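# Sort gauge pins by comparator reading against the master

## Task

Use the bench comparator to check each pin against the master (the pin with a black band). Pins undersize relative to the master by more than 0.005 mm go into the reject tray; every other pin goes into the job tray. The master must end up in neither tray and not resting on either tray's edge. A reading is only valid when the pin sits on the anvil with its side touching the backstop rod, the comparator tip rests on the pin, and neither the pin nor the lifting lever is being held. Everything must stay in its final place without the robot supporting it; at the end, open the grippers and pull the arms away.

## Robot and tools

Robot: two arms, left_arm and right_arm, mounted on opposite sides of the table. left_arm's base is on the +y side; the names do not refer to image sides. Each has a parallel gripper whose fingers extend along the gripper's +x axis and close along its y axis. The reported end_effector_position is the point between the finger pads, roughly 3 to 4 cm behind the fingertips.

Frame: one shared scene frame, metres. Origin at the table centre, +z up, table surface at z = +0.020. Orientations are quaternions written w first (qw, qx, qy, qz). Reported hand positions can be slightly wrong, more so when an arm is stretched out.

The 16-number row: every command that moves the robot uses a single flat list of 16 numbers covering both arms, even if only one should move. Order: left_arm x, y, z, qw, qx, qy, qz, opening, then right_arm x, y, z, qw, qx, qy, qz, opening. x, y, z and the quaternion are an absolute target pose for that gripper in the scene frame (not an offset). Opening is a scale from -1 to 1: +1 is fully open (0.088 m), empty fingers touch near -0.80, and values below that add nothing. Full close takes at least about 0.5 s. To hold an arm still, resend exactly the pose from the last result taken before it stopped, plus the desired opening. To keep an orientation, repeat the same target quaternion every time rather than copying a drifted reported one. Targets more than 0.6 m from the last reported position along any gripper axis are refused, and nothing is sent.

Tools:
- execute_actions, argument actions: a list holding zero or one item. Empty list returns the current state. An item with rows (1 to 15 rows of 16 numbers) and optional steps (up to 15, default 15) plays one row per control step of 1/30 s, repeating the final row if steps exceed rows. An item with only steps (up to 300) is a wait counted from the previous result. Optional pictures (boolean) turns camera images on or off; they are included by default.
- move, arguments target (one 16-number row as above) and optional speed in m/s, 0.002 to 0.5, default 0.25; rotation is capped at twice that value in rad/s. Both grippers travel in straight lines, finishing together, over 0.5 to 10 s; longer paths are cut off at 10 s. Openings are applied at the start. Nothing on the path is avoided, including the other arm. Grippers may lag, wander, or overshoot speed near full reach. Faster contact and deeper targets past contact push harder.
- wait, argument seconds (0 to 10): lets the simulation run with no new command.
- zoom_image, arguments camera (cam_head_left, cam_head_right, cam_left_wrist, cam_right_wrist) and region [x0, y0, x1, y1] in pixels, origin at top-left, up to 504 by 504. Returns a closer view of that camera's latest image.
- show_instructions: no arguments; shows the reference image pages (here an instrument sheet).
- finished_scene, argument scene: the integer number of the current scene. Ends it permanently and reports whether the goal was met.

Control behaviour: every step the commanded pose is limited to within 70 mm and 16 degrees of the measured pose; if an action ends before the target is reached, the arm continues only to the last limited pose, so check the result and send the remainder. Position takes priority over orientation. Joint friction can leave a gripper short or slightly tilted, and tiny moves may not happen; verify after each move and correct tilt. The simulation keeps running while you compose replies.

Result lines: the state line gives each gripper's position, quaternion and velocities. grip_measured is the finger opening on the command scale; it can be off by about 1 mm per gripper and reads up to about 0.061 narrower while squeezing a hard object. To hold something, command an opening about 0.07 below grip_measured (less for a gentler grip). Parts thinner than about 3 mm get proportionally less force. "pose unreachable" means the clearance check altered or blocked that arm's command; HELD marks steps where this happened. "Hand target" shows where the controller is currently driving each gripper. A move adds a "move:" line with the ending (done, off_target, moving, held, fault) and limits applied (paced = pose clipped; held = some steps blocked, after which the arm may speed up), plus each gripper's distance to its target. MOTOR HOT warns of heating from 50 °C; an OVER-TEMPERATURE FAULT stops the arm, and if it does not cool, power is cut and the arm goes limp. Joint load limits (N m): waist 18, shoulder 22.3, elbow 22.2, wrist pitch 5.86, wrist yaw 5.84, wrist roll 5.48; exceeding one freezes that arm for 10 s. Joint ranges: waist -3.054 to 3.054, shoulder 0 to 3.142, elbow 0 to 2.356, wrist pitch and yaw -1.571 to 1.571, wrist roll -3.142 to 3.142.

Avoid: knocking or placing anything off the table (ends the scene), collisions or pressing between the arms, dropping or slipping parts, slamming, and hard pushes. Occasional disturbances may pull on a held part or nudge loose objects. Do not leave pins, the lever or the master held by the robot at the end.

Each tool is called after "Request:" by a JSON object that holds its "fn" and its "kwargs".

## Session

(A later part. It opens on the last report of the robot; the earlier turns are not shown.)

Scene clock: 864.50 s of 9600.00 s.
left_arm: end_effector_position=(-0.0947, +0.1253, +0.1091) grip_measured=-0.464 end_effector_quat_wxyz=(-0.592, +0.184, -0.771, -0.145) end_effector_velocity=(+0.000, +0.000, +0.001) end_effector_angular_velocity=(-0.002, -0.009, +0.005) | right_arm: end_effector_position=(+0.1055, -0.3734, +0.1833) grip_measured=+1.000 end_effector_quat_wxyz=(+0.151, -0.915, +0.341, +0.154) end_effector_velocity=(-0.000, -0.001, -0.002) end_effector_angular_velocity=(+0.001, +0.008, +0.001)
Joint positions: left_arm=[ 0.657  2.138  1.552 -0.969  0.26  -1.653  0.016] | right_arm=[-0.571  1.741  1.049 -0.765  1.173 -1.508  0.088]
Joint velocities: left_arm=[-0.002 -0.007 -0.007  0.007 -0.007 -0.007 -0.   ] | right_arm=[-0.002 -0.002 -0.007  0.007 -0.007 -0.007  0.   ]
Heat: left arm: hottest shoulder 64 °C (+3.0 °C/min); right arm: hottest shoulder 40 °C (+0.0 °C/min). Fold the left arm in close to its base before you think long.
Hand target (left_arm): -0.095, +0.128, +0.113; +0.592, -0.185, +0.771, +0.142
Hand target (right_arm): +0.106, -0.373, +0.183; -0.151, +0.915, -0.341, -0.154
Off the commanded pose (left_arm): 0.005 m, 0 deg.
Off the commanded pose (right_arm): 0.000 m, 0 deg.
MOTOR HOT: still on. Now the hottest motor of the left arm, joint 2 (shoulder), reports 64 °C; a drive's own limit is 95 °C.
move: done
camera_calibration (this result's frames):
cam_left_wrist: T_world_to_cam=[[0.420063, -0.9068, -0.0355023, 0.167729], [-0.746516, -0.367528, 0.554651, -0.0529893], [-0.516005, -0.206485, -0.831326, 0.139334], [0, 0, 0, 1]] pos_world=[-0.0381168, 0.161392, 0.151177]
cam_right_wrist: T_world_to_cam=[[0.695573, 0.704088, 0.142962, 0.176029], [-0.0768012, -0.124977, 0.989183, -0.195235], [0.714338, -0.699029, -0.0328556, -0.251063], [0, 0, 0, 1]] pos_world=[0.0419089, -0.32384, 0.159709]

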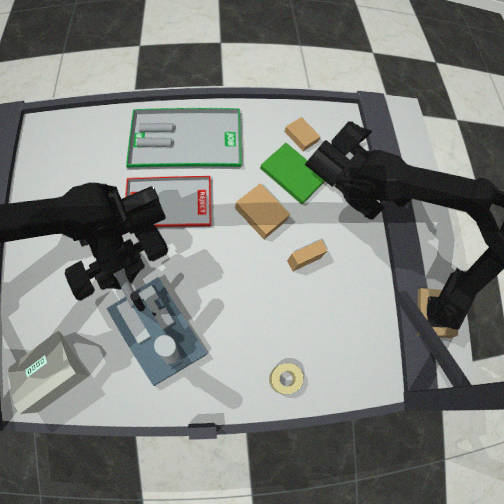

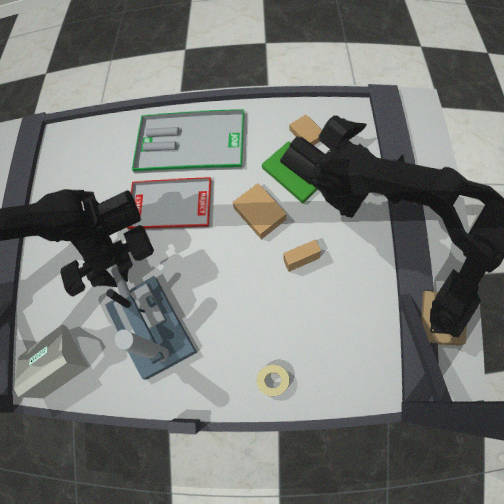

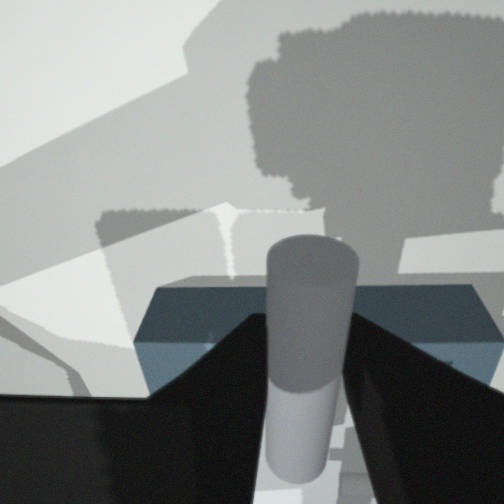

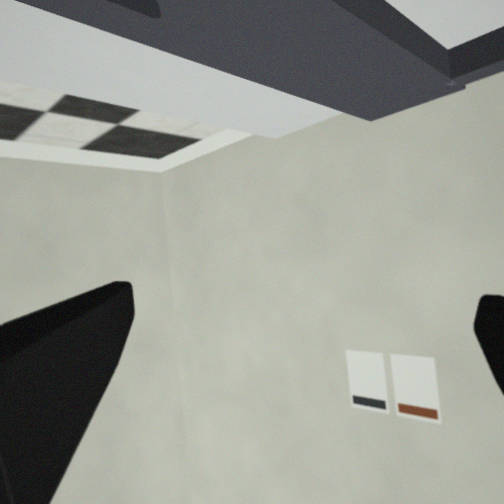

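Request:
{"fn": "move", "kwargs": {"target": [-0.060, 0.150, 0.135, 0.5919, -0.1852, 0.7714, 0.1421, -0.57, 0.1055, -0.3734, 0.1833, 0.151, -0.915, 0.341, 0.154, 1.0], "speed": 0.07}}

Request:
{"fn": "move", "kwargs": {"target": [0.160, 0.100, 0.130, 0.5429, -0.6118, 0.4957, 0.2921, -0.57, 0.1055, -0.3734, 0.1833, 0.151, -0.915, 0.341, 0.154, 1.0], "speed": 0.22}}

Scene clock: 869.70 s of 9600.00 s.
left_arm: end_effector_position=(-0.0628, +0.1541, +0.1249) grip_measured=-0.464 end_effector_quat_wxyz=(-0.590, +0.177, -0.773, -0.155) end_effector_velocity=(-0.001, +0.002, +0.000) end_effector_angular_velocity=(+0.012, -0.002, +0.004) | right_arm: end_effector_position=(+0.1055, -0.3734, +0.1833) grip_measured=+1.000 end_effector_quat_wxyz=(+0.151, -0.915, +0.341, +0.154) end_effector_velocity=(-0.001, +0.001, +0.002) end_effector_angular_velocity=(+0.001, +0.008, +0.006)
Joint positions: left_arm=[ 0.761  2.099  1.557 -1.065  0.259 -1.546  0.016] | right_arm=[-0.571  1.741  1.049 -0.765  1.173 -1.508  0.088]
Joint velocities: left_arm=[-0.002 -0.002 -0.002 -0.007 -0.007 -0.007 -0.   ] | right_arm=[ 0.002 -0.007  0.002 -0.007 -0.007 -0.007  0.   ]
Heat: left arm: hottest shoulder 65 °C (+3.0 °C/min); right arm: hottest shoulder 40 °C (+0.0 °C/min). Fold the left arm in close to its base before you think long.
Hand target (left_arm): -0.060, +0.150, +0.135; +0.592, -0.185, +0.771, +0.142
Hand target (right_arm): +0.106, -0.373, +0.183; -0.151, +0.915, -0.341, -0.154
Off the commanded pose (left_arm): 0.011 m, 2 deg.
Off the commanded pose (right_arm): 0.000 m, 0 deg.
MOTOR HOT: still on. Now the hottest motor of the left arm, joint 2 (shoulder), reports 65 °C; a drive's own limit is 95 °C.
After step 90, 1.10 s passed at rest.
move: off_target (left_arm)
camera_calibration (this result's frames):
cam_left_wrist: T_world_to_cam=[[0.42002, -0.905518, -0.0601674, 0.183933], [-0.740257, -0.380208, 0.554492, -0.0250638], [-0.524979, -0.188358, -0.830011, 0.171386], [0, 0, 0, 1]] pos_world=[-0.00583502, 0.189307, 0.167217]
cam_right_wrist: T_world_to_cam=[[0.695573, 0.704088, 0.142962, 0.176029], [-0.0768012, -0.124977, 0.989183, -0.195235], [0.714338, -0.699029, -0.0328556, -0.251063], [0, 0, 0, 1]] pos_world=[0.0419089, -0.32384, 0.159709]

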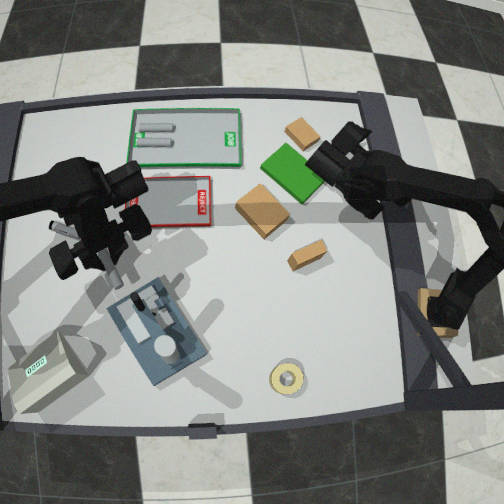

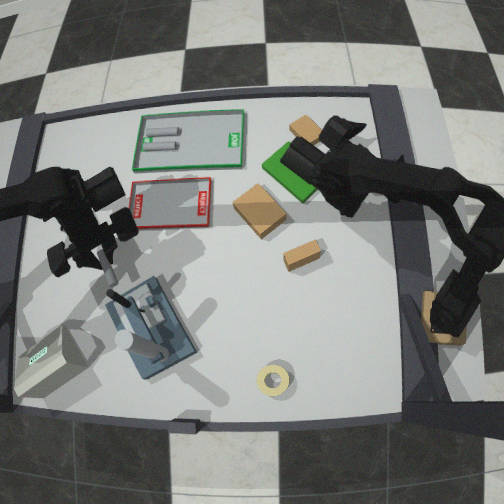

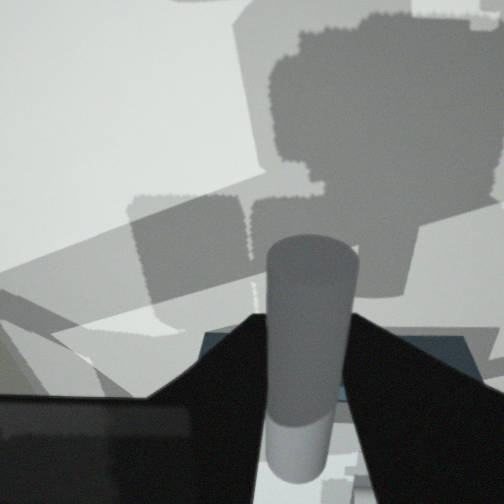

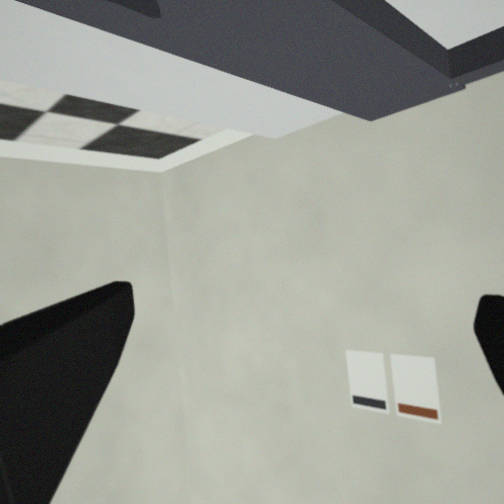

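Scene clock: 872.67 s of 9600.00 s.
left_arm: end_effector_position=(+0.1565, +0.1030, +0.1322) grip_measured=-0.463 end_effector_quat_wxyz=(-0.544, +0.609, -0.498, -0.292) end_effector_velocity=(+0.006, -0.000, +0.004) end_effector_angular_velocity=(+0.002, -0.030, +0.033) | right_arm: end_effector_position=(+0.1055, -0.3734, +0.1833) grip_measured=+1.000 end_effector_quat_wxyz=(+0.151, -0.915, +0.341, +0.154) end_effector_velocity=(-0.000, -0.001, +0.000) end_effector_angular_velocity=(+0.008, +0.003, -0.004)
Joint positions: left_arm=[ 0.982  2.36   1.95  -0.708 -0.061 -2.265  0.016] | right_arm=[-0.571  1.741  1.049 -0.765  1.173 -1.508  0.088]
Joint velocities: left_arm=[-0.002  0.002  0.012  0.007 -0.037 -0.022  0.   ] | right_arm=[-0.002 -0.002  0.002 -0.007 -0.007  0.007  0.   ]
Heat: left arm: hottest shoulder 65 °C (+2.0 °C/min); right arm: hottest shoulder 40 °C (+0.0 °C/min). Fold the left arm in close to its base before you think long.
Hand target (left_arm): +0.160, +0.101, +0.131; -0.542, +0.612, -0.495, -0.293
Hand target (right_arm): +0.106, -0.373, +0.183; -0.151, +0.915, -0.341, -0.154
Off the commanded pose (left_arm): 0.005 m, 0 deg.
Off the commanded pose (right_arm): 0.000 m, 0 deg.
MOTOR HOT: still on. Now the hottest motor of the left arm, joint 2 (shoulder), reports 65 °C; a drive's own limit is 95 °C.
move: done
camera_calibration (this result's frames):
cam_left_wrist: T_world_to_cam=[[0.930756, -0.127433, 0.342715, -0.167395], [-0.297628, -0.808506, 0.507677, 0.0948519], [0.212392, -0.574525, -0.790449, 0.202069], [0, 0, 0, 1]] pos_world=[0.141116, 0.171451, 0.16894]
cam_right_wrist: T_world_to_cam=[[0.695573, 0.704088, 0.142962, 0.176029], [-0.0768012, -0.124977, 0.989183, -0.195235], [0.714338, -0.699029, -0.0328556, -0.251063], [0, 0, 0, 1]] pos_world=[0.0419089, -0.32384, 0.159709]

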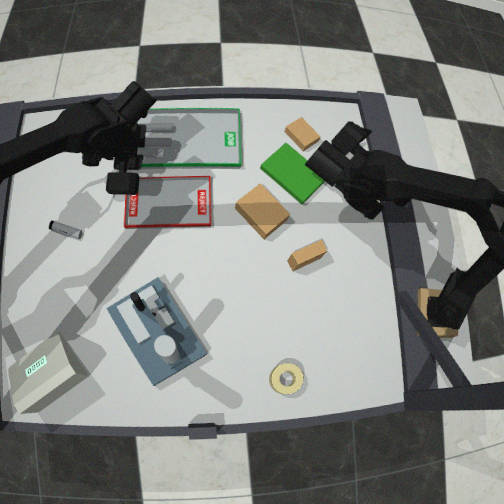

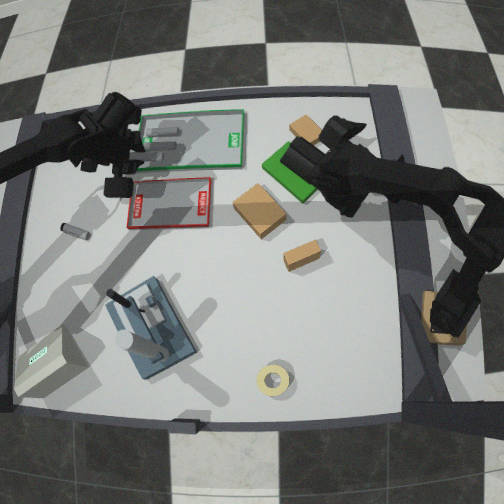

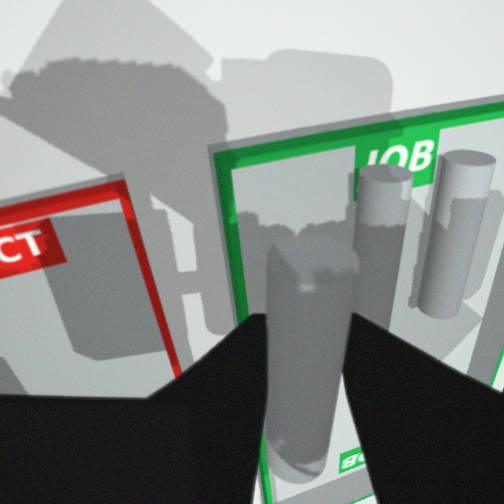

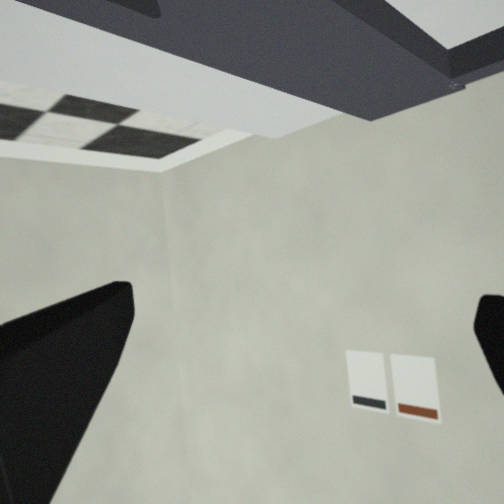

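Request:
{"fn": "move", "kwargs": {"target": [0.183, 0.095, 0.112, 0.5024, -0.5800, 0.5387, 0.3479, -0.57, 0.1055, -0.3734, 0.1833, 0.151, -0.915, 0.341, 0.154, 1.0], "speed": 0.06}}

Scene clock: 895.07 s of 9600.00 s.
left_arm: end_effector_position=(+0.1802, +0.0971, +0.1147) grip_measured=-0.463 end_effector_quat_wxyz=(-0.502, +0.587, -0.536, -0.341) end_effector_velocity=(-0.001, -0.003, +0.005) end_effector_angular_velocity=(-0.014, +0.006, +0.016) | right_arm: end_effector_position=(+0.1055, -0.3734, +0.1833) grip_measured=+1.000 end_effector_quat_wxyz=(+0.151, -0.915, +0.341, +0.154) end_effector_velocity=(-0.002, -0.003, -0.001) end_effector_angular_velocity=(-0.017, +0.024, +0.001)
Joint positions: left_arm=[ 1.039  2.593  2.341 -0.972  0.062 -2.265  0.016] | right_arm=[-0.571  1.741  1.049 -0.765  1.173 -1.508  0.088]
Joint velocities: left_arm=[-0.002 -0.002  0.012 -0.007  0.007 -0.022 -0.   ] | right_arm=[-0.002 -0.002 -0.002 -0.022 -0.007 -0.007  0.   ]
Heat: left arm: hottest shoulder 64 °C (+2.0 °C/min); right arm: hottest shoulder 40 °C (+0.0 °C/min). Fold the left arm in close to its base before you think long.
Hand target (left_arm): +0.183, +0.096, +0.112; -0.502, +0.587, -0.537, -0.339
Hand target (right_arm): +0.106, -0.373, +0.183; -0.151, +0.915, -0.341, -0.154
Off the commanded pose (left_arm): 0.004 m, 1 deg.
Off the commanded pose (right_arm): 0.000 m, 0 deg.
MOTOR HOT: still on. Now the hottest motor of the left arm, joint 2 (shoulder), reports 64 °C; a drive's own limit is 95 °C.
joint sent to its limit (left arm) — the command would take joint 3 (elbow) past its upper limit, so that joint was sent only as far as its limit.
After step 90, 17.67 s passed at rest.
move: done
camera_calibration (this result's frames):
cam_left_wrist: T_world_to_cam=[[0.973655, -0.118372, 0.194896, -0.175827], [-0.20809, -0.810759, 0.547146, 0.0856184], [0.0932465, -0.573288, -0.814031, 0.203904], [0, 0, 0, 1]] pos_world=[0.169998, 0.165498, 0.153406]
cam_right_wrist: T_world_to_cam=[[0.695573, 0.704088, 0.142962, 0.176029], [-0.0768012, -0.124977, 0.989183, -0.195235], [0.714338, -0.699029, -0.0328556, -0.251063], [0, 0, 0, 1]] pos_world=[0.0419089, -0.32384, 0.159709]

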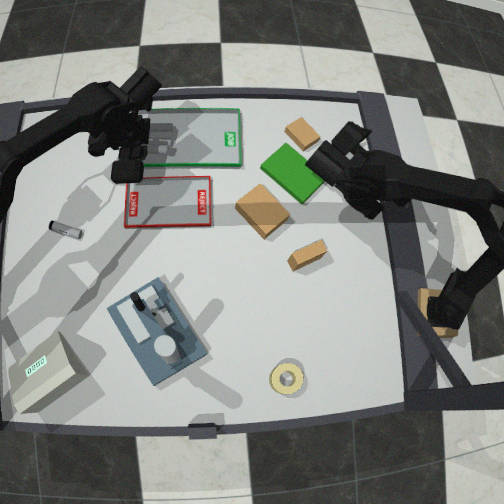

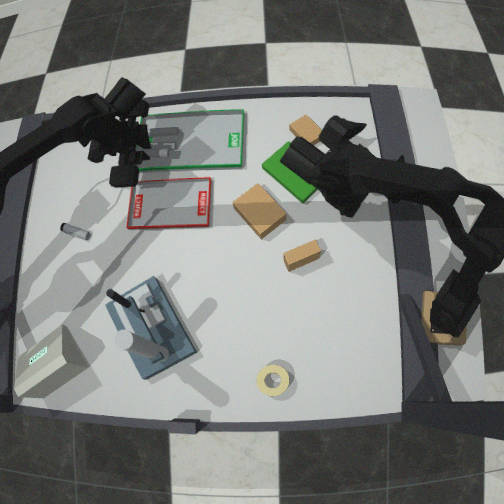

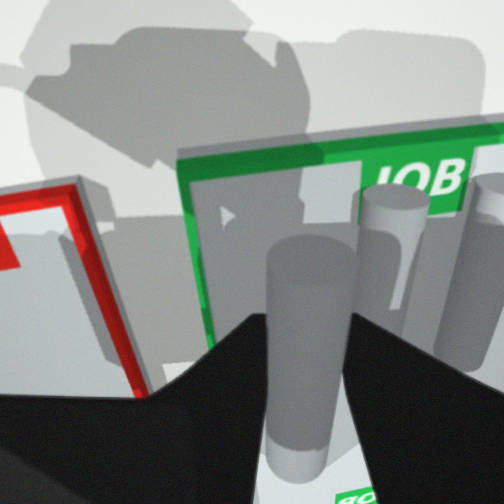

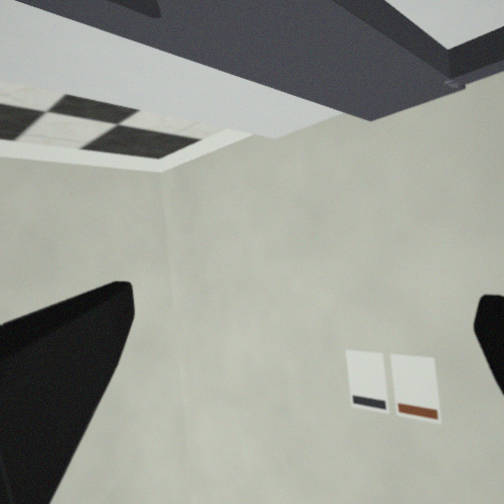

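Request:
{"fn": "move", "kwargs": {"target": [0.1825, 0.090, 0.096, 0.5231, -0.5965, 0.5177, 0.3203, -0.57, 0.1055, -0.3734, 0.1833, 0.151, -0.915, 0.341, 0.154, 1.0], "speed": 0.03}}

Scene clock: 908.57 s of 9600.00 s.
left_arm: end_effector_position=(+0.1841, +0.0900, +0.0957) grip_measured=-0.463 end_effector_quat_wxyz=(-0.521, +0.598, -0.517, -0.322) end_effector_velocity=(+0.002, -0.003, +0.003) end_effector_angular_velocity=(-0.013, -0.018, +0.007) | right_arm: end_effector_position=(+0.1055, -0.3734, +0.1833) grip_measured=+1.000 end_effector_quat_wxyz=(+0.151, -0.915, +0.341, +0.154) end_effector_velocity=(-0.002, -0.003, +0.000) end_effector_angular_velocity=(-0.013, +0.021, +0.001)
Joint positions: left_arm=[ 1.021  2.593  2.254 -0.839  0.008 -2.265  0.016] | right_arm=[-0.571  1.741  1.049 -0.765  1.173 -1.508  0.088]
Joint velocities: left_arm=[-0.002 -0.007 -0.007  0.022 -0.007 -0.007  0.   ] | right_arm=[-0.002 -0.007 -0.002 -0.022 -0.007 -0.007  0.   ]
Heat: left arm: hottest shoulder 66 °C (+4.1 °C/min); right arm: hottest shoulder 40 °C (+0.0 °C/min). Fold the left arm in close to its base before you think long.
Hand target (left_arm): +0.183, +0.090, +0.096; -0.523, +0.596, -0.518, -0.320
Hand target (right_arm): +0.106, -0.373, +0.183; -0.151, +0.915, -0.341, -0.154
Off the commanded pose (left_arm): 0.002 m, 0 deg.
Off the commanded pose (right_arm): 0.000 m, 0 deg.
MOTOR HOT: still on. Now the hottest motor of the left arm, joint 2 (shoulder), reports 66 °C; a drive's own limit is 95 °C.
After step 90, 9.03 s passed at rest.
move: done
camera_calibration (this result's frames):
cam_left_wrist: T_world_to_cam=[[0.958491, -0.117363, 0.259846, -0.180329], [-0.243031, -0.812867, 0.529323, 0.0993748], [0.149097, -0.570503, -0.807649, 0.1728], [0, 0, 0, 1]] pos_world=[0.171231, 0.158197, 0.133818]
cam_right_wrist: T_world_to_cam=[[0.695573, 0.704088, 0.142962, 0.176029], [-0.0768012, -0.124977, 0.989183, -0.195235], [0.714338, -0.699029, -0.0328556, -0.251063], [0, 0, 0, 1]] pos_world=[0.0419089, -0.32384, 0.159709]

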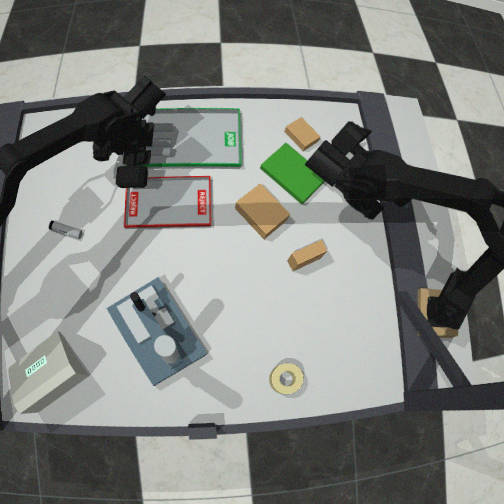

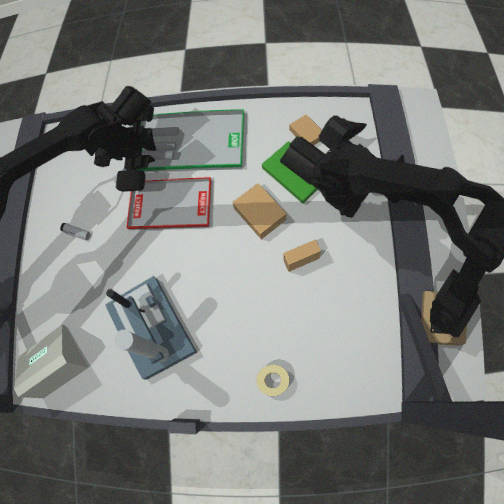

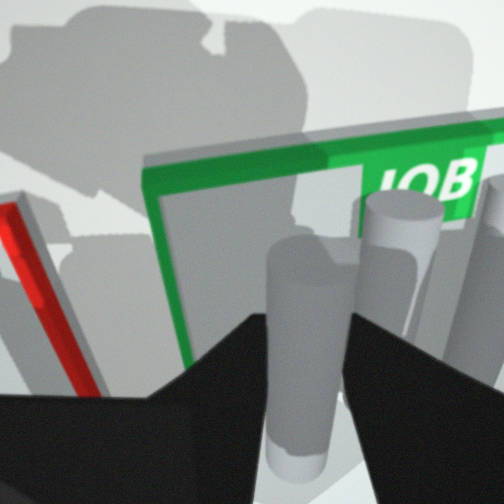

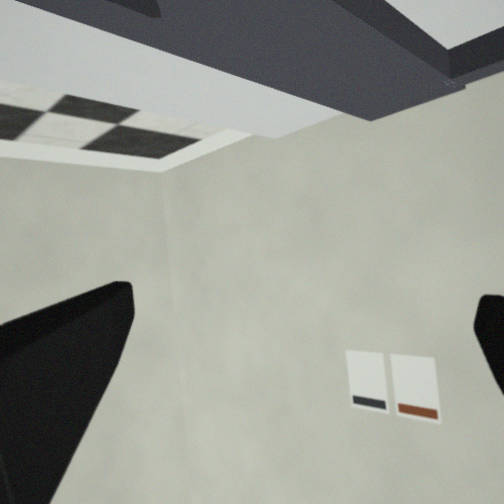

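Request:
{"fn": "move", "kwargs": {"target": [0.1765, 0.090, 0.093, 0.5231, -0.5965, 0.5177, 0.3203, -0.57, 0.1055, -0.3734, 0.1833, 0.151, -0.915, 0.341, 0.154, 1.0], "speed": 0.015}}

Scene clock: 913.30 s of 9600.00 s.
left_arm: end_effector_position=(+0.1778, +0.0909, +0.0843) grip_measured=-0.463 end_effector_quat_wxyz=(-0.524, +0.592, -0.519, -0.326) end_effector_velocity=(-0.006, +0.001, -0.004) end_effector_angular_velocity=(+0.017, -0.001, +0.016) | right_arm: end_effector_position=(+0.1055, -0.3734, +0.1833) grip_measured=+1.000 end_effector_quat_wxyz=(+0.151, -0.915, +0.341, +0.154) end_effector_velocity=(-0.000, +0.001, -0.003) end_effector_angular_velocity=(+0.015, +0.016, +0.003)
Joint positions: left_arm=[ 1.013  2.587  2.201 -0.806  0.004 -2.265  0.016] | right_arm=[-0.571  1.741  1.049 -0.765  1.173 -1.508  0.088]
Joint velocities: left_arm=[-0.012 -0.007 -0.027  0.007 -0.022 -0.022  0.   ] | right_arm=[-0.002 -0.002 -0.002  0.007 -0.022 -0.007  0.   ]
Heat: left arm: hottest shoulder 69 °C (+7.0 °C/min); right arm: hottest shoulder 40 °C (+0.0 °C/min). Fold the left arm in close to its base before you think long.
Hand target (left_arm): +0.177, +0.090, +0.093; -0.523, +0.596, -0.518, -0.320
Hand target (right_arm): +0.106, -0.373, +0.183; -0.151, +0.915, -0.341, -0.154
Off the commanded pose (left_arm): 0.009 m, 1 deg.
Off the commanded pose (right_arm): 0.000 m, 0 deg.
MOTOR HOT: still on. Now the hottest motor of the left arm, joint 2 (shoulder), reports 69 °C; a drive's own limit is 95 °C.
After step 90, 0.97 s passed at rest.
move: off_target (left_arm)
camera_calibration (this result's frames):
cam_left_wrist: T_world_to_cam=[[0.959386, -0.126777, 0.252004, -0.169781], [-0.244832, -0.817951, 0.52059, 0.106162], [0.140128, -0.561145, -0.81577, 0.166516], [0, 0, 0, 1]] pos_world=[0.165544, 0.15875, 0.123357]
cam_right_wrist: T_world_to_cam=[[0.695573, 0.704088, 0.142962, 0.176029], [-0.0768012, -0.124977, 0.989183, -0.195235], [0.714338, -0.699029, -0.0328556, -0.251063], [0, 0, 0, 1]] pos_world=[0.0419089, -0.32384, 0.159709]

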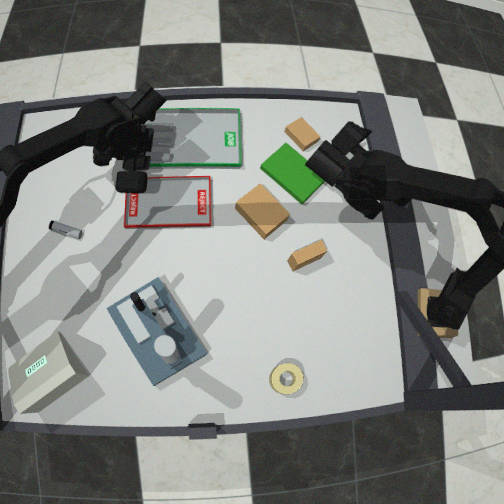

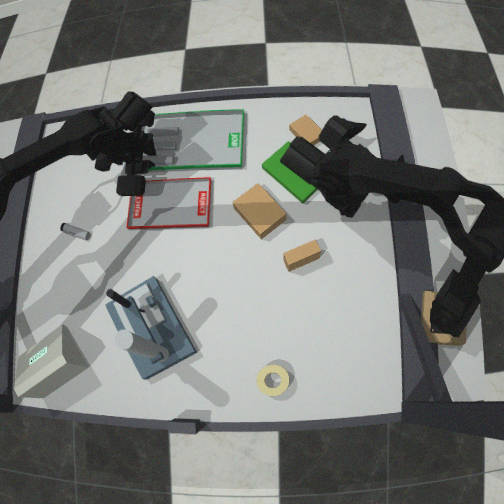

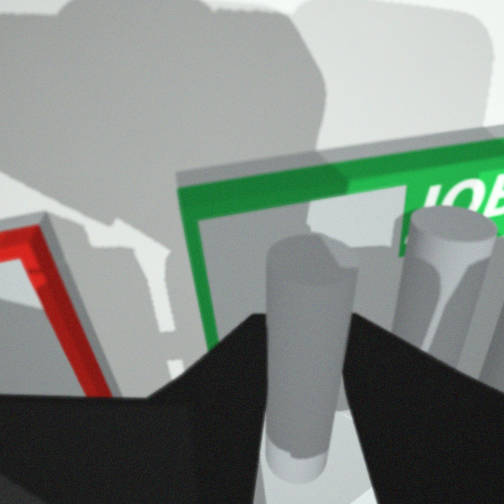

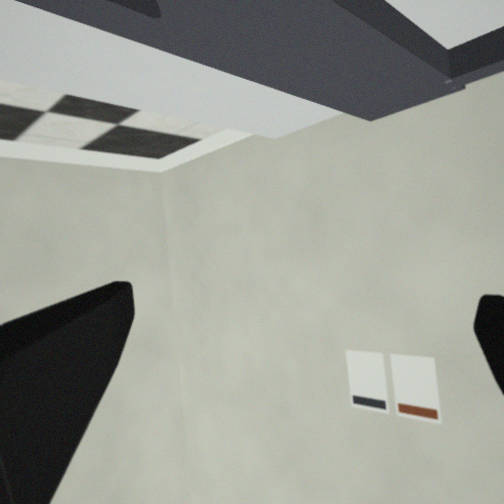

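Request:
{"fn": "execute_actions", "kwargs": {"actions": [{"rows": [[0.1778, 0.0909, 0.0840, 0.5231, -0.5965, 0.5177, 0.3203, -0.55, 0.1055, -0.3734, 0.1833, 0.151, -0.915, 0.341, 0.154, 1.0], [0.1778, 0.0909, 0.0840, 0.5231, -0.5965, 0.5177, 0.3203, -0.53, 0.1055, -0.3734, 0.1833, 0.151, -0.915, 0.341, 0.154, 1.0], [0.1778, 0.0909, 0.0840, 0.5231, -0.5965, 0.5177, 0.3203, -0.51, 0.1055, -0.3734, 0.1833, 0.151, -0.915, 0.341, 0.154, 1.0], [0.1778, 0.0909, 0.0840, 0.5231, -0.5965, 0.5177, 0.3203, -0.49, 0.1055, -0.3734, 0.1833, 0.151, -0.915, 0.341, 0.154, 1.0], [0.1778, 0.0909, 0.0840, 0.5231, -0.5965, 0.5177, 0.3203, -0.47, 0.1055, -0.3734, 0.1833, 0.151, -0.915, 0.341, 0.154, 1.0], [0.1778, 0.0909, 0.0840, 0.5231, -0.5965, 0.5177, 0.3203, -0.455, 0.1055, -0.3734, 0.1833, 0.151, -0.915, 0.341, 0.154, 1.0], [0.1778, 0.0909, 0.0840, 0.5231, -0.5965, 0.5177, 0.3203, -0.44, 0.1055, -0.3734, 0.1833, 0.151, -0.915, 0.341, 0.154, 1.0], [0.1778, 0.0909, 0.0840, 0.5231, -0.5965, 0.5177, 0.3203, -0.425, 0.1055, -0.3734, 0.1833, 0.151, -0.915, 0.341, 0.154, 1.0], [0.1778, 0.0909, 0.0840, 0.5231, -0.5965, 0.5177, 0.3203, -0.41, 0.1055, -0.3734, 0.1833, 0.151, -0.915, 0.341, 0.154, 1.0], [0.1778, 0.0909, 0.0840, 0.5231, -0.5965, 0.5177, 0.3203, -0.395, 0.1055, -0.3734, 0.1833, 0.151, -0.915, 0.341, 0.154, 1.0], [0.1778, 0.0909, 0.0840, 0.5231, -0.5965, 0.5177, 0.3203, -0.38, 0.1055, -0.3734, 0.1833, 0.151, -0.915, 0.341, 0.154, 1.0], [0.1778, 0.0909, 0.0840, 0.5231, -0.5965, 0.5177, 0.3203, -0.365, 0.1055, -0.3734, 0.1833, 0.151, -0.915, 0.341, 0.154, 1.0], [0.1778, 0.0909, 0.0840, 0.5231, -0.5965, 0.5177, 0.3203, -0.35, 0.1055, -0.3734, 0.1833, 0.151, -0.915, 0.341, 0.154, 1.0]], "steps": 15}]}}

Scene clock: 925.77 s of 9600.00 s.
left_arm: end_effector_position=(+0.1793, +0.0890, +0.0821) grip_measured=-0.376 end_effector_quat_wxyz=(-0.523, +0.597, -0.518, -0.320) end_effector_velocity=(+0.000, +0.002, +0.003) end_effector_angular_velocity=(+0.018, -0.015, -0.001) | right_arm: end_effector_position=(+0.1055, -0.3734, +0.1833) grip_measured=+1.000 end_effector_quat_wxyz=(+0.151, -0.915, +0.341, +0.154) end_effector_velocity=(-0.000, -0.003, -0.001) end_effector_angular_velocity=(-0.006, +0.015, -0.004)
Joint positions: left_arm=[ 1.013  2.585  2.183 -0.774  0.003 -2.265  0.021] | right_arm=[-0.571  1.741  1.049 -0.765  1.173 -1.508  0.088]
Joint velocities: left_arm=[-0.002 -0.007 -0.002 -0.007 -0.022  0.007  0.011] | right_arm=[-0.007 -0.002 -0.002 -0.007 -0.007 -0.007  0.   ]
Heat: left arm: hottest shoulder 77 °C (+13.2 °C/min); right arm: hottest shoulder 40 °C (+0.0 °C/min). Fold the left arm in close to its base before you think long.
Hand target (left_arm): +0.178, +0.091, +0.084; -0.523, +0.596, -0.518, -0.320
Hand target (right_arm): +0.106, -0.373, +0.183; -0.151, +0.915, -0.341, -0.154
Off the commanded pose (left_arm): 0.003 m, 0 deg.
Off the commanded pose (right_arm): 0.000 m, 0 deg.
MOTOR HOT: still on. Now the hottest motor of the left arm, joint 2 (shoulder), reports 77 °C; a drive's own limit is 95 °C.
Steps of this call (steps 1 to 90: nothing new was sent; then 8.97 s passed at rest; steps 91 to 105: all 15 steps of this action). Readings (end_effector_position):
91: left_arm (+0.1776, +0.0909, +0.0829) | right_arm (+0.1055, -0.3734, +0.1833)
92: left_arm (+0.1780, +0.0904, +0.0823) | right_arm (+0.1055, -0.3734, +0.1833)
94: left_arm (+0.1780, +0.0904, +0.0817) | right_arm (+0.1055, -0.3734, +0.1833)
98: left_arm (+0.1787, +0.0897, +0.0816) | right_arm (+0.1055, -0.3734, +0.1833)
105: the state above
camera_calibration (this result's frames):
cam_left_wrist: T_world_to_cam=[[0.956403, -0.123967, 0.264433, -0.171671], [-0.251018, -0.811727, 0.527342, 0.106149], [0.149275, -0.570729, -0.807456, 0.161964], [0, 0, 0, 1]] pos_world=[0.166654, 0.15732, 0.120198]
cam_right_wrist: T_world_to_cam=[[0.695573, 0.704088, 0.142962, 0.176029], [-0.0768012, -0.124977, 0.989183, -0.195235], [0.714338, -0.699029, -0.0328556, -0.251063], [0, 0, 0, 1]] pos_world=[0.0419089, -0.32384, 0.159709]

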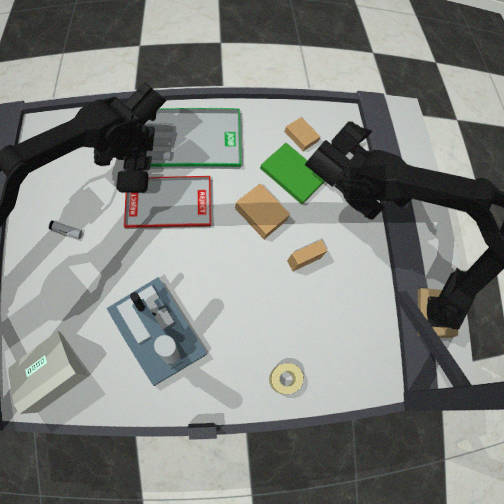

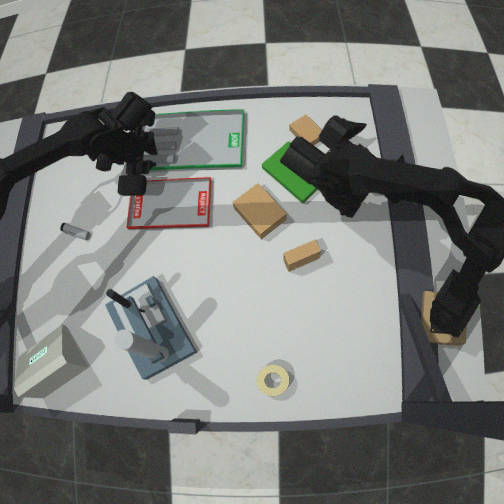

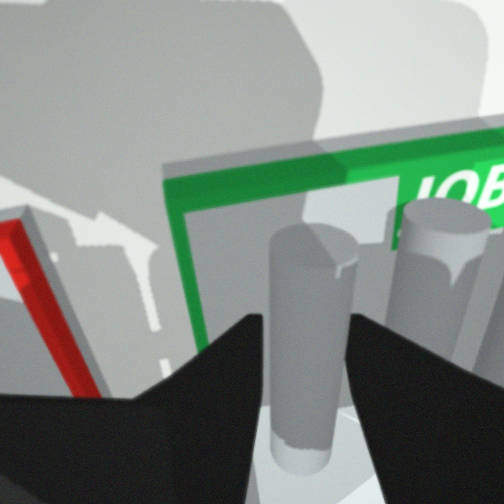

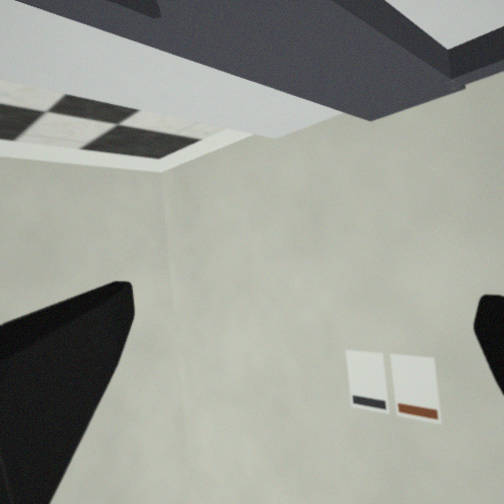

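Request:
{"fn": "move", "kwargs": {"target": [0.168, 0.102, 0.134, 0.5231, -0.5965, 0.5177, 0.3203, -0.33, 0.1055, -0.3734, 0.1833, 0.151, -0.915, 0.341, 0.154, 1.0], "speed": 0.05}}

Request:
{"fn": "move", "kwargs": {"target": [0.02, 0.30, 0.17, 0.4987, -0.4550, 0.6499, 0.3492, -0.1, 0.1055, -0.3734, 0.1833, 0.151, -0.915, 0.341, 0.154, 1.0], "speed": 0.3}}

Scene clock: 932.63 s of 9600.00 s.
left_arm: end_effector_position=(+0.1700, +0.0991, +0.1330) grip_measured=-0.332 end_effector_quat_wxyz=(-0.523, +0.599, -0.517, -0.317) end_effector_velocity=(-0.003, +0.003, -0.002) end_effector_angular_velocity=(+0.015, +0.009, +0.007) | right_arm: end_effector_position=(+0.1055, -0.3734, +0.1833) grip_measured=+1.000 end_effector_quat_wxyz=(+0.151, -0.915, +0.341, +0.154) end_effector_velocity=(-0.000, -0.002, +0.001) end_effector_angular_velocity=(-0.016, +0.004, -0.000)
Joint positions: left_arm=[ 1.013  2.469  2.167 -0.868  0.003 -2.265  0.023] | right_arm=[-0.571  1.741  1.049 -0.765  1.173 -1.508  0.088]
Joint velocities: left_arm=[-0.002 -0.007 -0.017 -0.007 -0.007 -0.007 -0.   ] | right_arm=[-0.002 -0.002 -0.002 -0.007  0.007 -0.007  0.   ]
Heat: left arm: hottest shoulder 79 °C (+14.2 °C/min); right arm: hottest shoulder 40 °C (+0.0 °C/min). Fold the left arm in close to its base before you think long.
Hand target (left_arm): +0.168, +0.102, +0.134; -0.523, +0.596, -0.518, -0.320
Hand target (right_arm): +0.106, -0.373, +0.183; -0.151, +0.915, -0.341, -0.154
Off the commanded pose (left_arm): 0.004 m, 0 deg.
Off the commanded pose (right_arm): 0.000 m, 0 deg.
MOTOR HOT: still on. Now the hottest motor of the left arm, joint 2 (shoulder), reports 79 °C; a drive's own limit is 95 °C.
After step 90, 2.40 s passed at rest.
move: done
camera_calibration (this result's frames):
cam_left_wrist: T_world_to_cam=[[0.955243, -0.122697, 0.269176, -0.175564], [-0.253232, -0.80953, 0.529656, 0.0849873], [0.152918, -0.574114, -0.804369, 0.209509], [0, 0, 0, 1]] pos_world=[0.15719, 0.167541, 0.170766]
cam_right_wrist: T_world_to_cam=[[0.695573, 0.704088, 0.142962, 0.176029], [-0.0768012, -0.124977, 0.989183, -0.195235], [0.714338, -0.699029, -0.0328556, -0.251063], [0, 0, 0, 1]] pos_world=[0.0419089, -0.32384, 0.159709]

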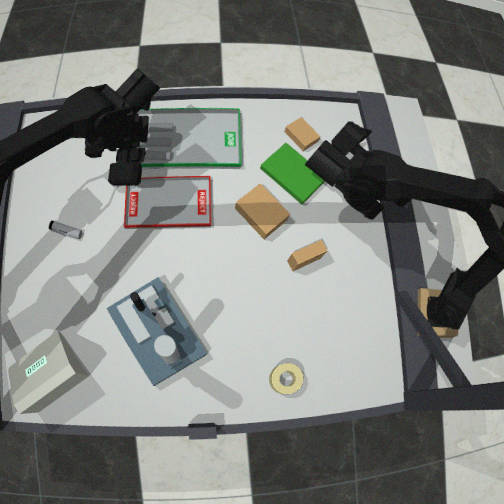

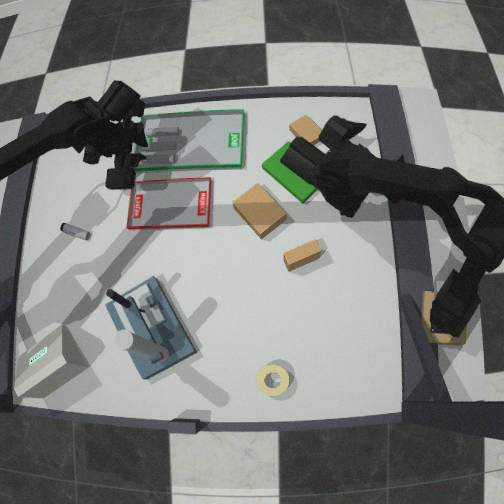

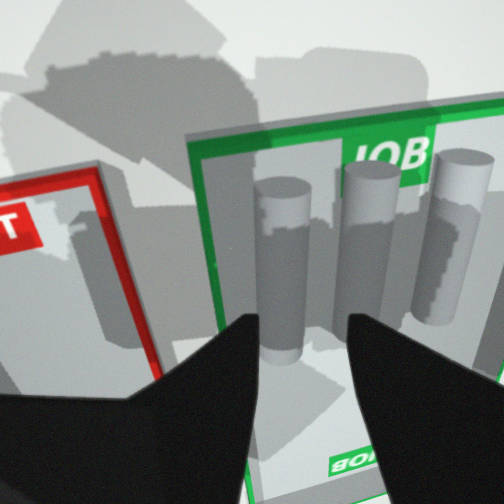

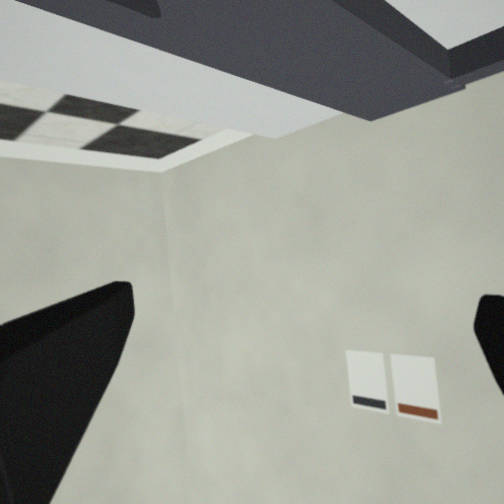

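Scene clock: 934.10 s of 9600.00 s.
left_arm: end_effector_position=(+0.0232, +0.2962, +0.1700) grip_measured=-0.102 end_effector_quat_wxyz=(-0.501, +0.457, -0.648, -0.347) end_effector_velocity=(-0.006, +0.002, +0.002) end_effector_angular_velocity=(+0.003, +0.016, -0.010) | right_arm: end_effector_position=(+0.1055, -0.3734, +0.1833) grip_measured=+1.000 end_effector_quat_wxyz=(+0.151, -0.915, +0.341, +0.154) end_effector_velocity=(-0.001, -0.001, -0.001) end_effector_angular_velocity=(+0.005, +0.005, +0.001)
Joint positions: left_arm=[ 1.211  1.711  1.217 -0.998  0.249 -1.854  0.034] | right_arm=[-0.571  1.741  1.049 -0.765  1.173 -1.508  0.088]
Joint velocities: left_arm=[-0.002 -0.012 -0.007 -0.022  0.007  0.007 -0.   ] | right_arm=[-0.002 -0.007 -0.007  0.007 -0.007 -0.007  0.   ]
Heat: left arm: hottest shoulder 79 °C (+14.1 °C/min); right arm: hottest shoulder 40 °C (+0.0 °C/min). Fold the left arm in close to its base before you think long.
Hand target (left_arm): +0.020, +0.300, +0.169; +0.499, -0.454, +0.650, +0.349
Hand target (right_arm): +0.106, -0.373, +0.183; -0.151, +0.915, -0.341, -0.154
Off the commanded pose (left_arm): 0.005 m, 0 deg.
Off the commanded pose (right_arm): 0.000 m, 0 deg.
MOTOR HOT: still on. Now the hottest motor of the left arm, joint 2 (shoulder), reports 79 °C; a drive's own limit is 95 °C.
move: done
camera_calibration (this result's frames):
cam_left_wrist: T_world_to_cam=[[0.925202, -0.378792, -0.022764, 0.105108], [-0.303498, -0.774638, 0.55482, 0.174252], [-0.227795, -0.506412, -0.831659, 0.36832], [0, 0, 0, 1]] pos_world=[0.0395409, 0.361318, 0.212031]
cam_right_wrist: T_world_to_cam=[[0.695573, 0.704088, 0.142962, 0.176029], [-0.0768012, -0.124977, 0.989183, -0.195235], [0.714338, -0.699029, -0.0328556, -0.251063], [0, 0, 0, 1]] pos_world=[0.0419089, -0.32384, 0.159709]

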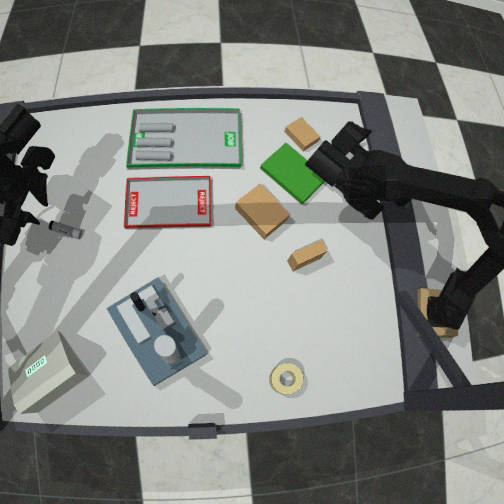

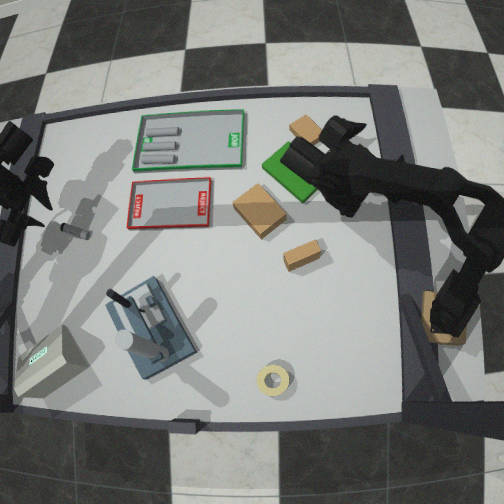

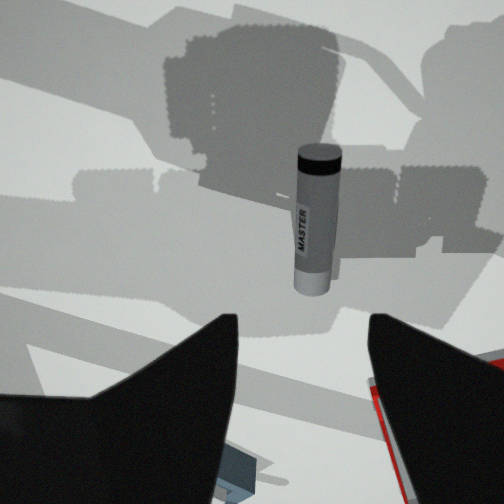

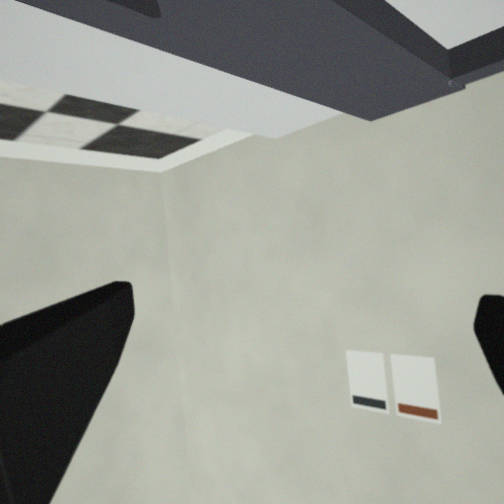

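Request:
{"fn": "move", "kwargs": {"target": [0.0315, 0.279, 0.103, 0.4987, -0.4550, 0.6499, 0.3492, -0.1, 0.1055, -0.3734, 0.1833, 0.151, -0.915, 0.341, 0.154, 1.0], "speed": 0.15}}

Scene clock: 954.97 s of 9600.00 s.
left_arm: end_effector_position=(+0.0363, +0.2770, +0.1110) grip_measured=-0.102 end_effector_quat_wxyz=(-0.502, +0.462, -0.647, -0.339) end_effector_velocity=(-0.001, -0.001, -0.004) end_effector_angular_velocity=(-0.001, +0.012, +0.004) | right_arm: end_effector_position=(+0.1055, -0.3734, +0.1833) grip_measured=+1.000 end_effector_quat_wxyz=(+0.151, -0.915, +0.341, +0.154) end_effector_velocity=(-0.001, -0.001, -0.003) end_effector_angular_velocity=(+0.004, +0.025, +0.003)
Joint positions: left_arm=[ 1.188  1.856  1.143 -0.755  0.249 -1.876  0.034] | right_arm=[-0.571  1.741  1.049 -0.765  1.173 -1.508  0.088]
Joint velocities: left_arm=[-0.002  0.012 -0.002  0.007  0.007 -0.007 -0.   ] | right_arm=[-0.002 -0.002 -0.002 -0.007 -0.022 -0.007  0.   ]
Heat: left arm: hottest shoulder 68 °C (+3.0 °C/min); right arm: hottest shoulder 40 °C (+0.0 °C/min). Fold the left arm in close to its base before you think long.
Hand target (left_arm): +0.032, +0.279, +0.103; +0.499, -0.455, +0.650, +0.349
Hand target (right_arm): +0.106, -0.373, +0.183; -0.151, +0.915, -0.341, -0.154
Off the commanded pose (left_arm): 0.010 m, 1 deg.
Off the commanded pose (right_arm): 0.000 m, 0 deg.
MOTOR HOT: still on. Now the hottest motor of the left arm, joint 2 (shoulder), reports 68 °C; a drive's own limit is 95 °C.
After step 90, 16.93 s passed at rest.
move: off_target (left_arm)
camera_calibration (this result's frames):
cam_left_wrist: T_world_to_cam=[[0.924808, -0.380398, -0.00531157, 0.0828423], [-0.312335, -0.767158, 0.560281, 0.193757], [-0.217205, -0.516493, -0.828285, 0.314546], [0, 0, 0, 1]] pos_world=[0.0522248, 0.342616, 0.152415]
cam_right_wrist: T_world_to_cam=[[0.695573, 0.704088, 0.142962, 0.176029], [-0.0768012, -0.124977, 0.989183, -0.195235], [0.714338, -0.699029, -0.0328556, -0.251063], [0, 0, 0, 1]] pos_world=[0.0419089, -0.32384, 0.159709]

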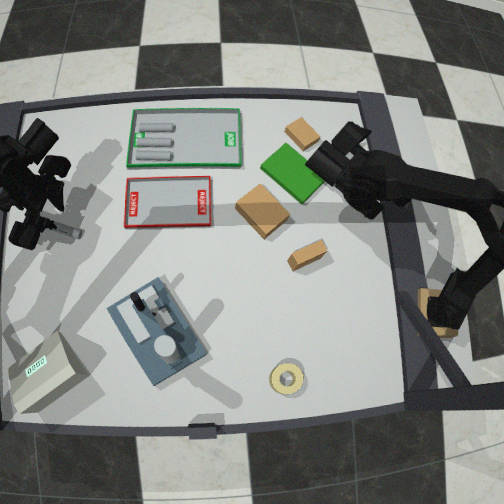

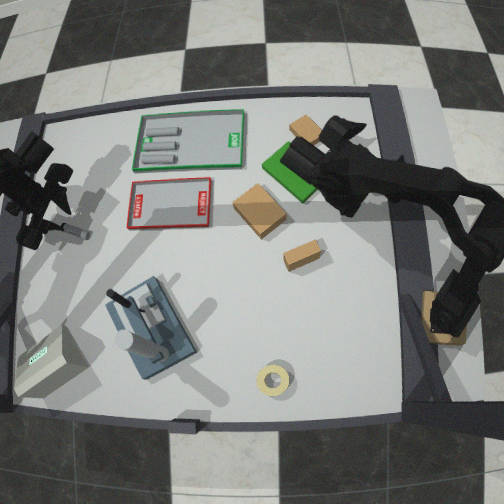

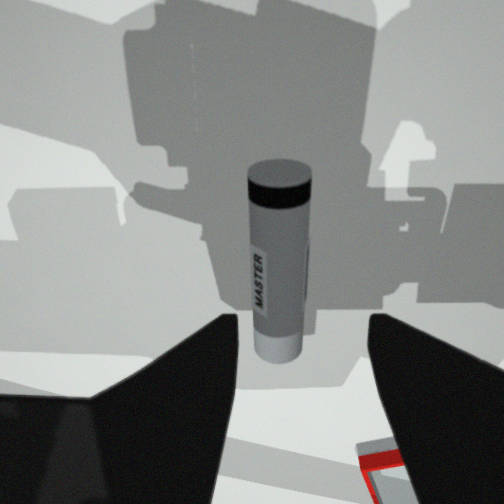

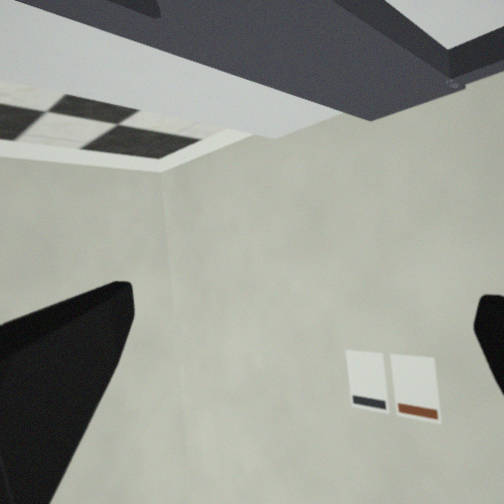

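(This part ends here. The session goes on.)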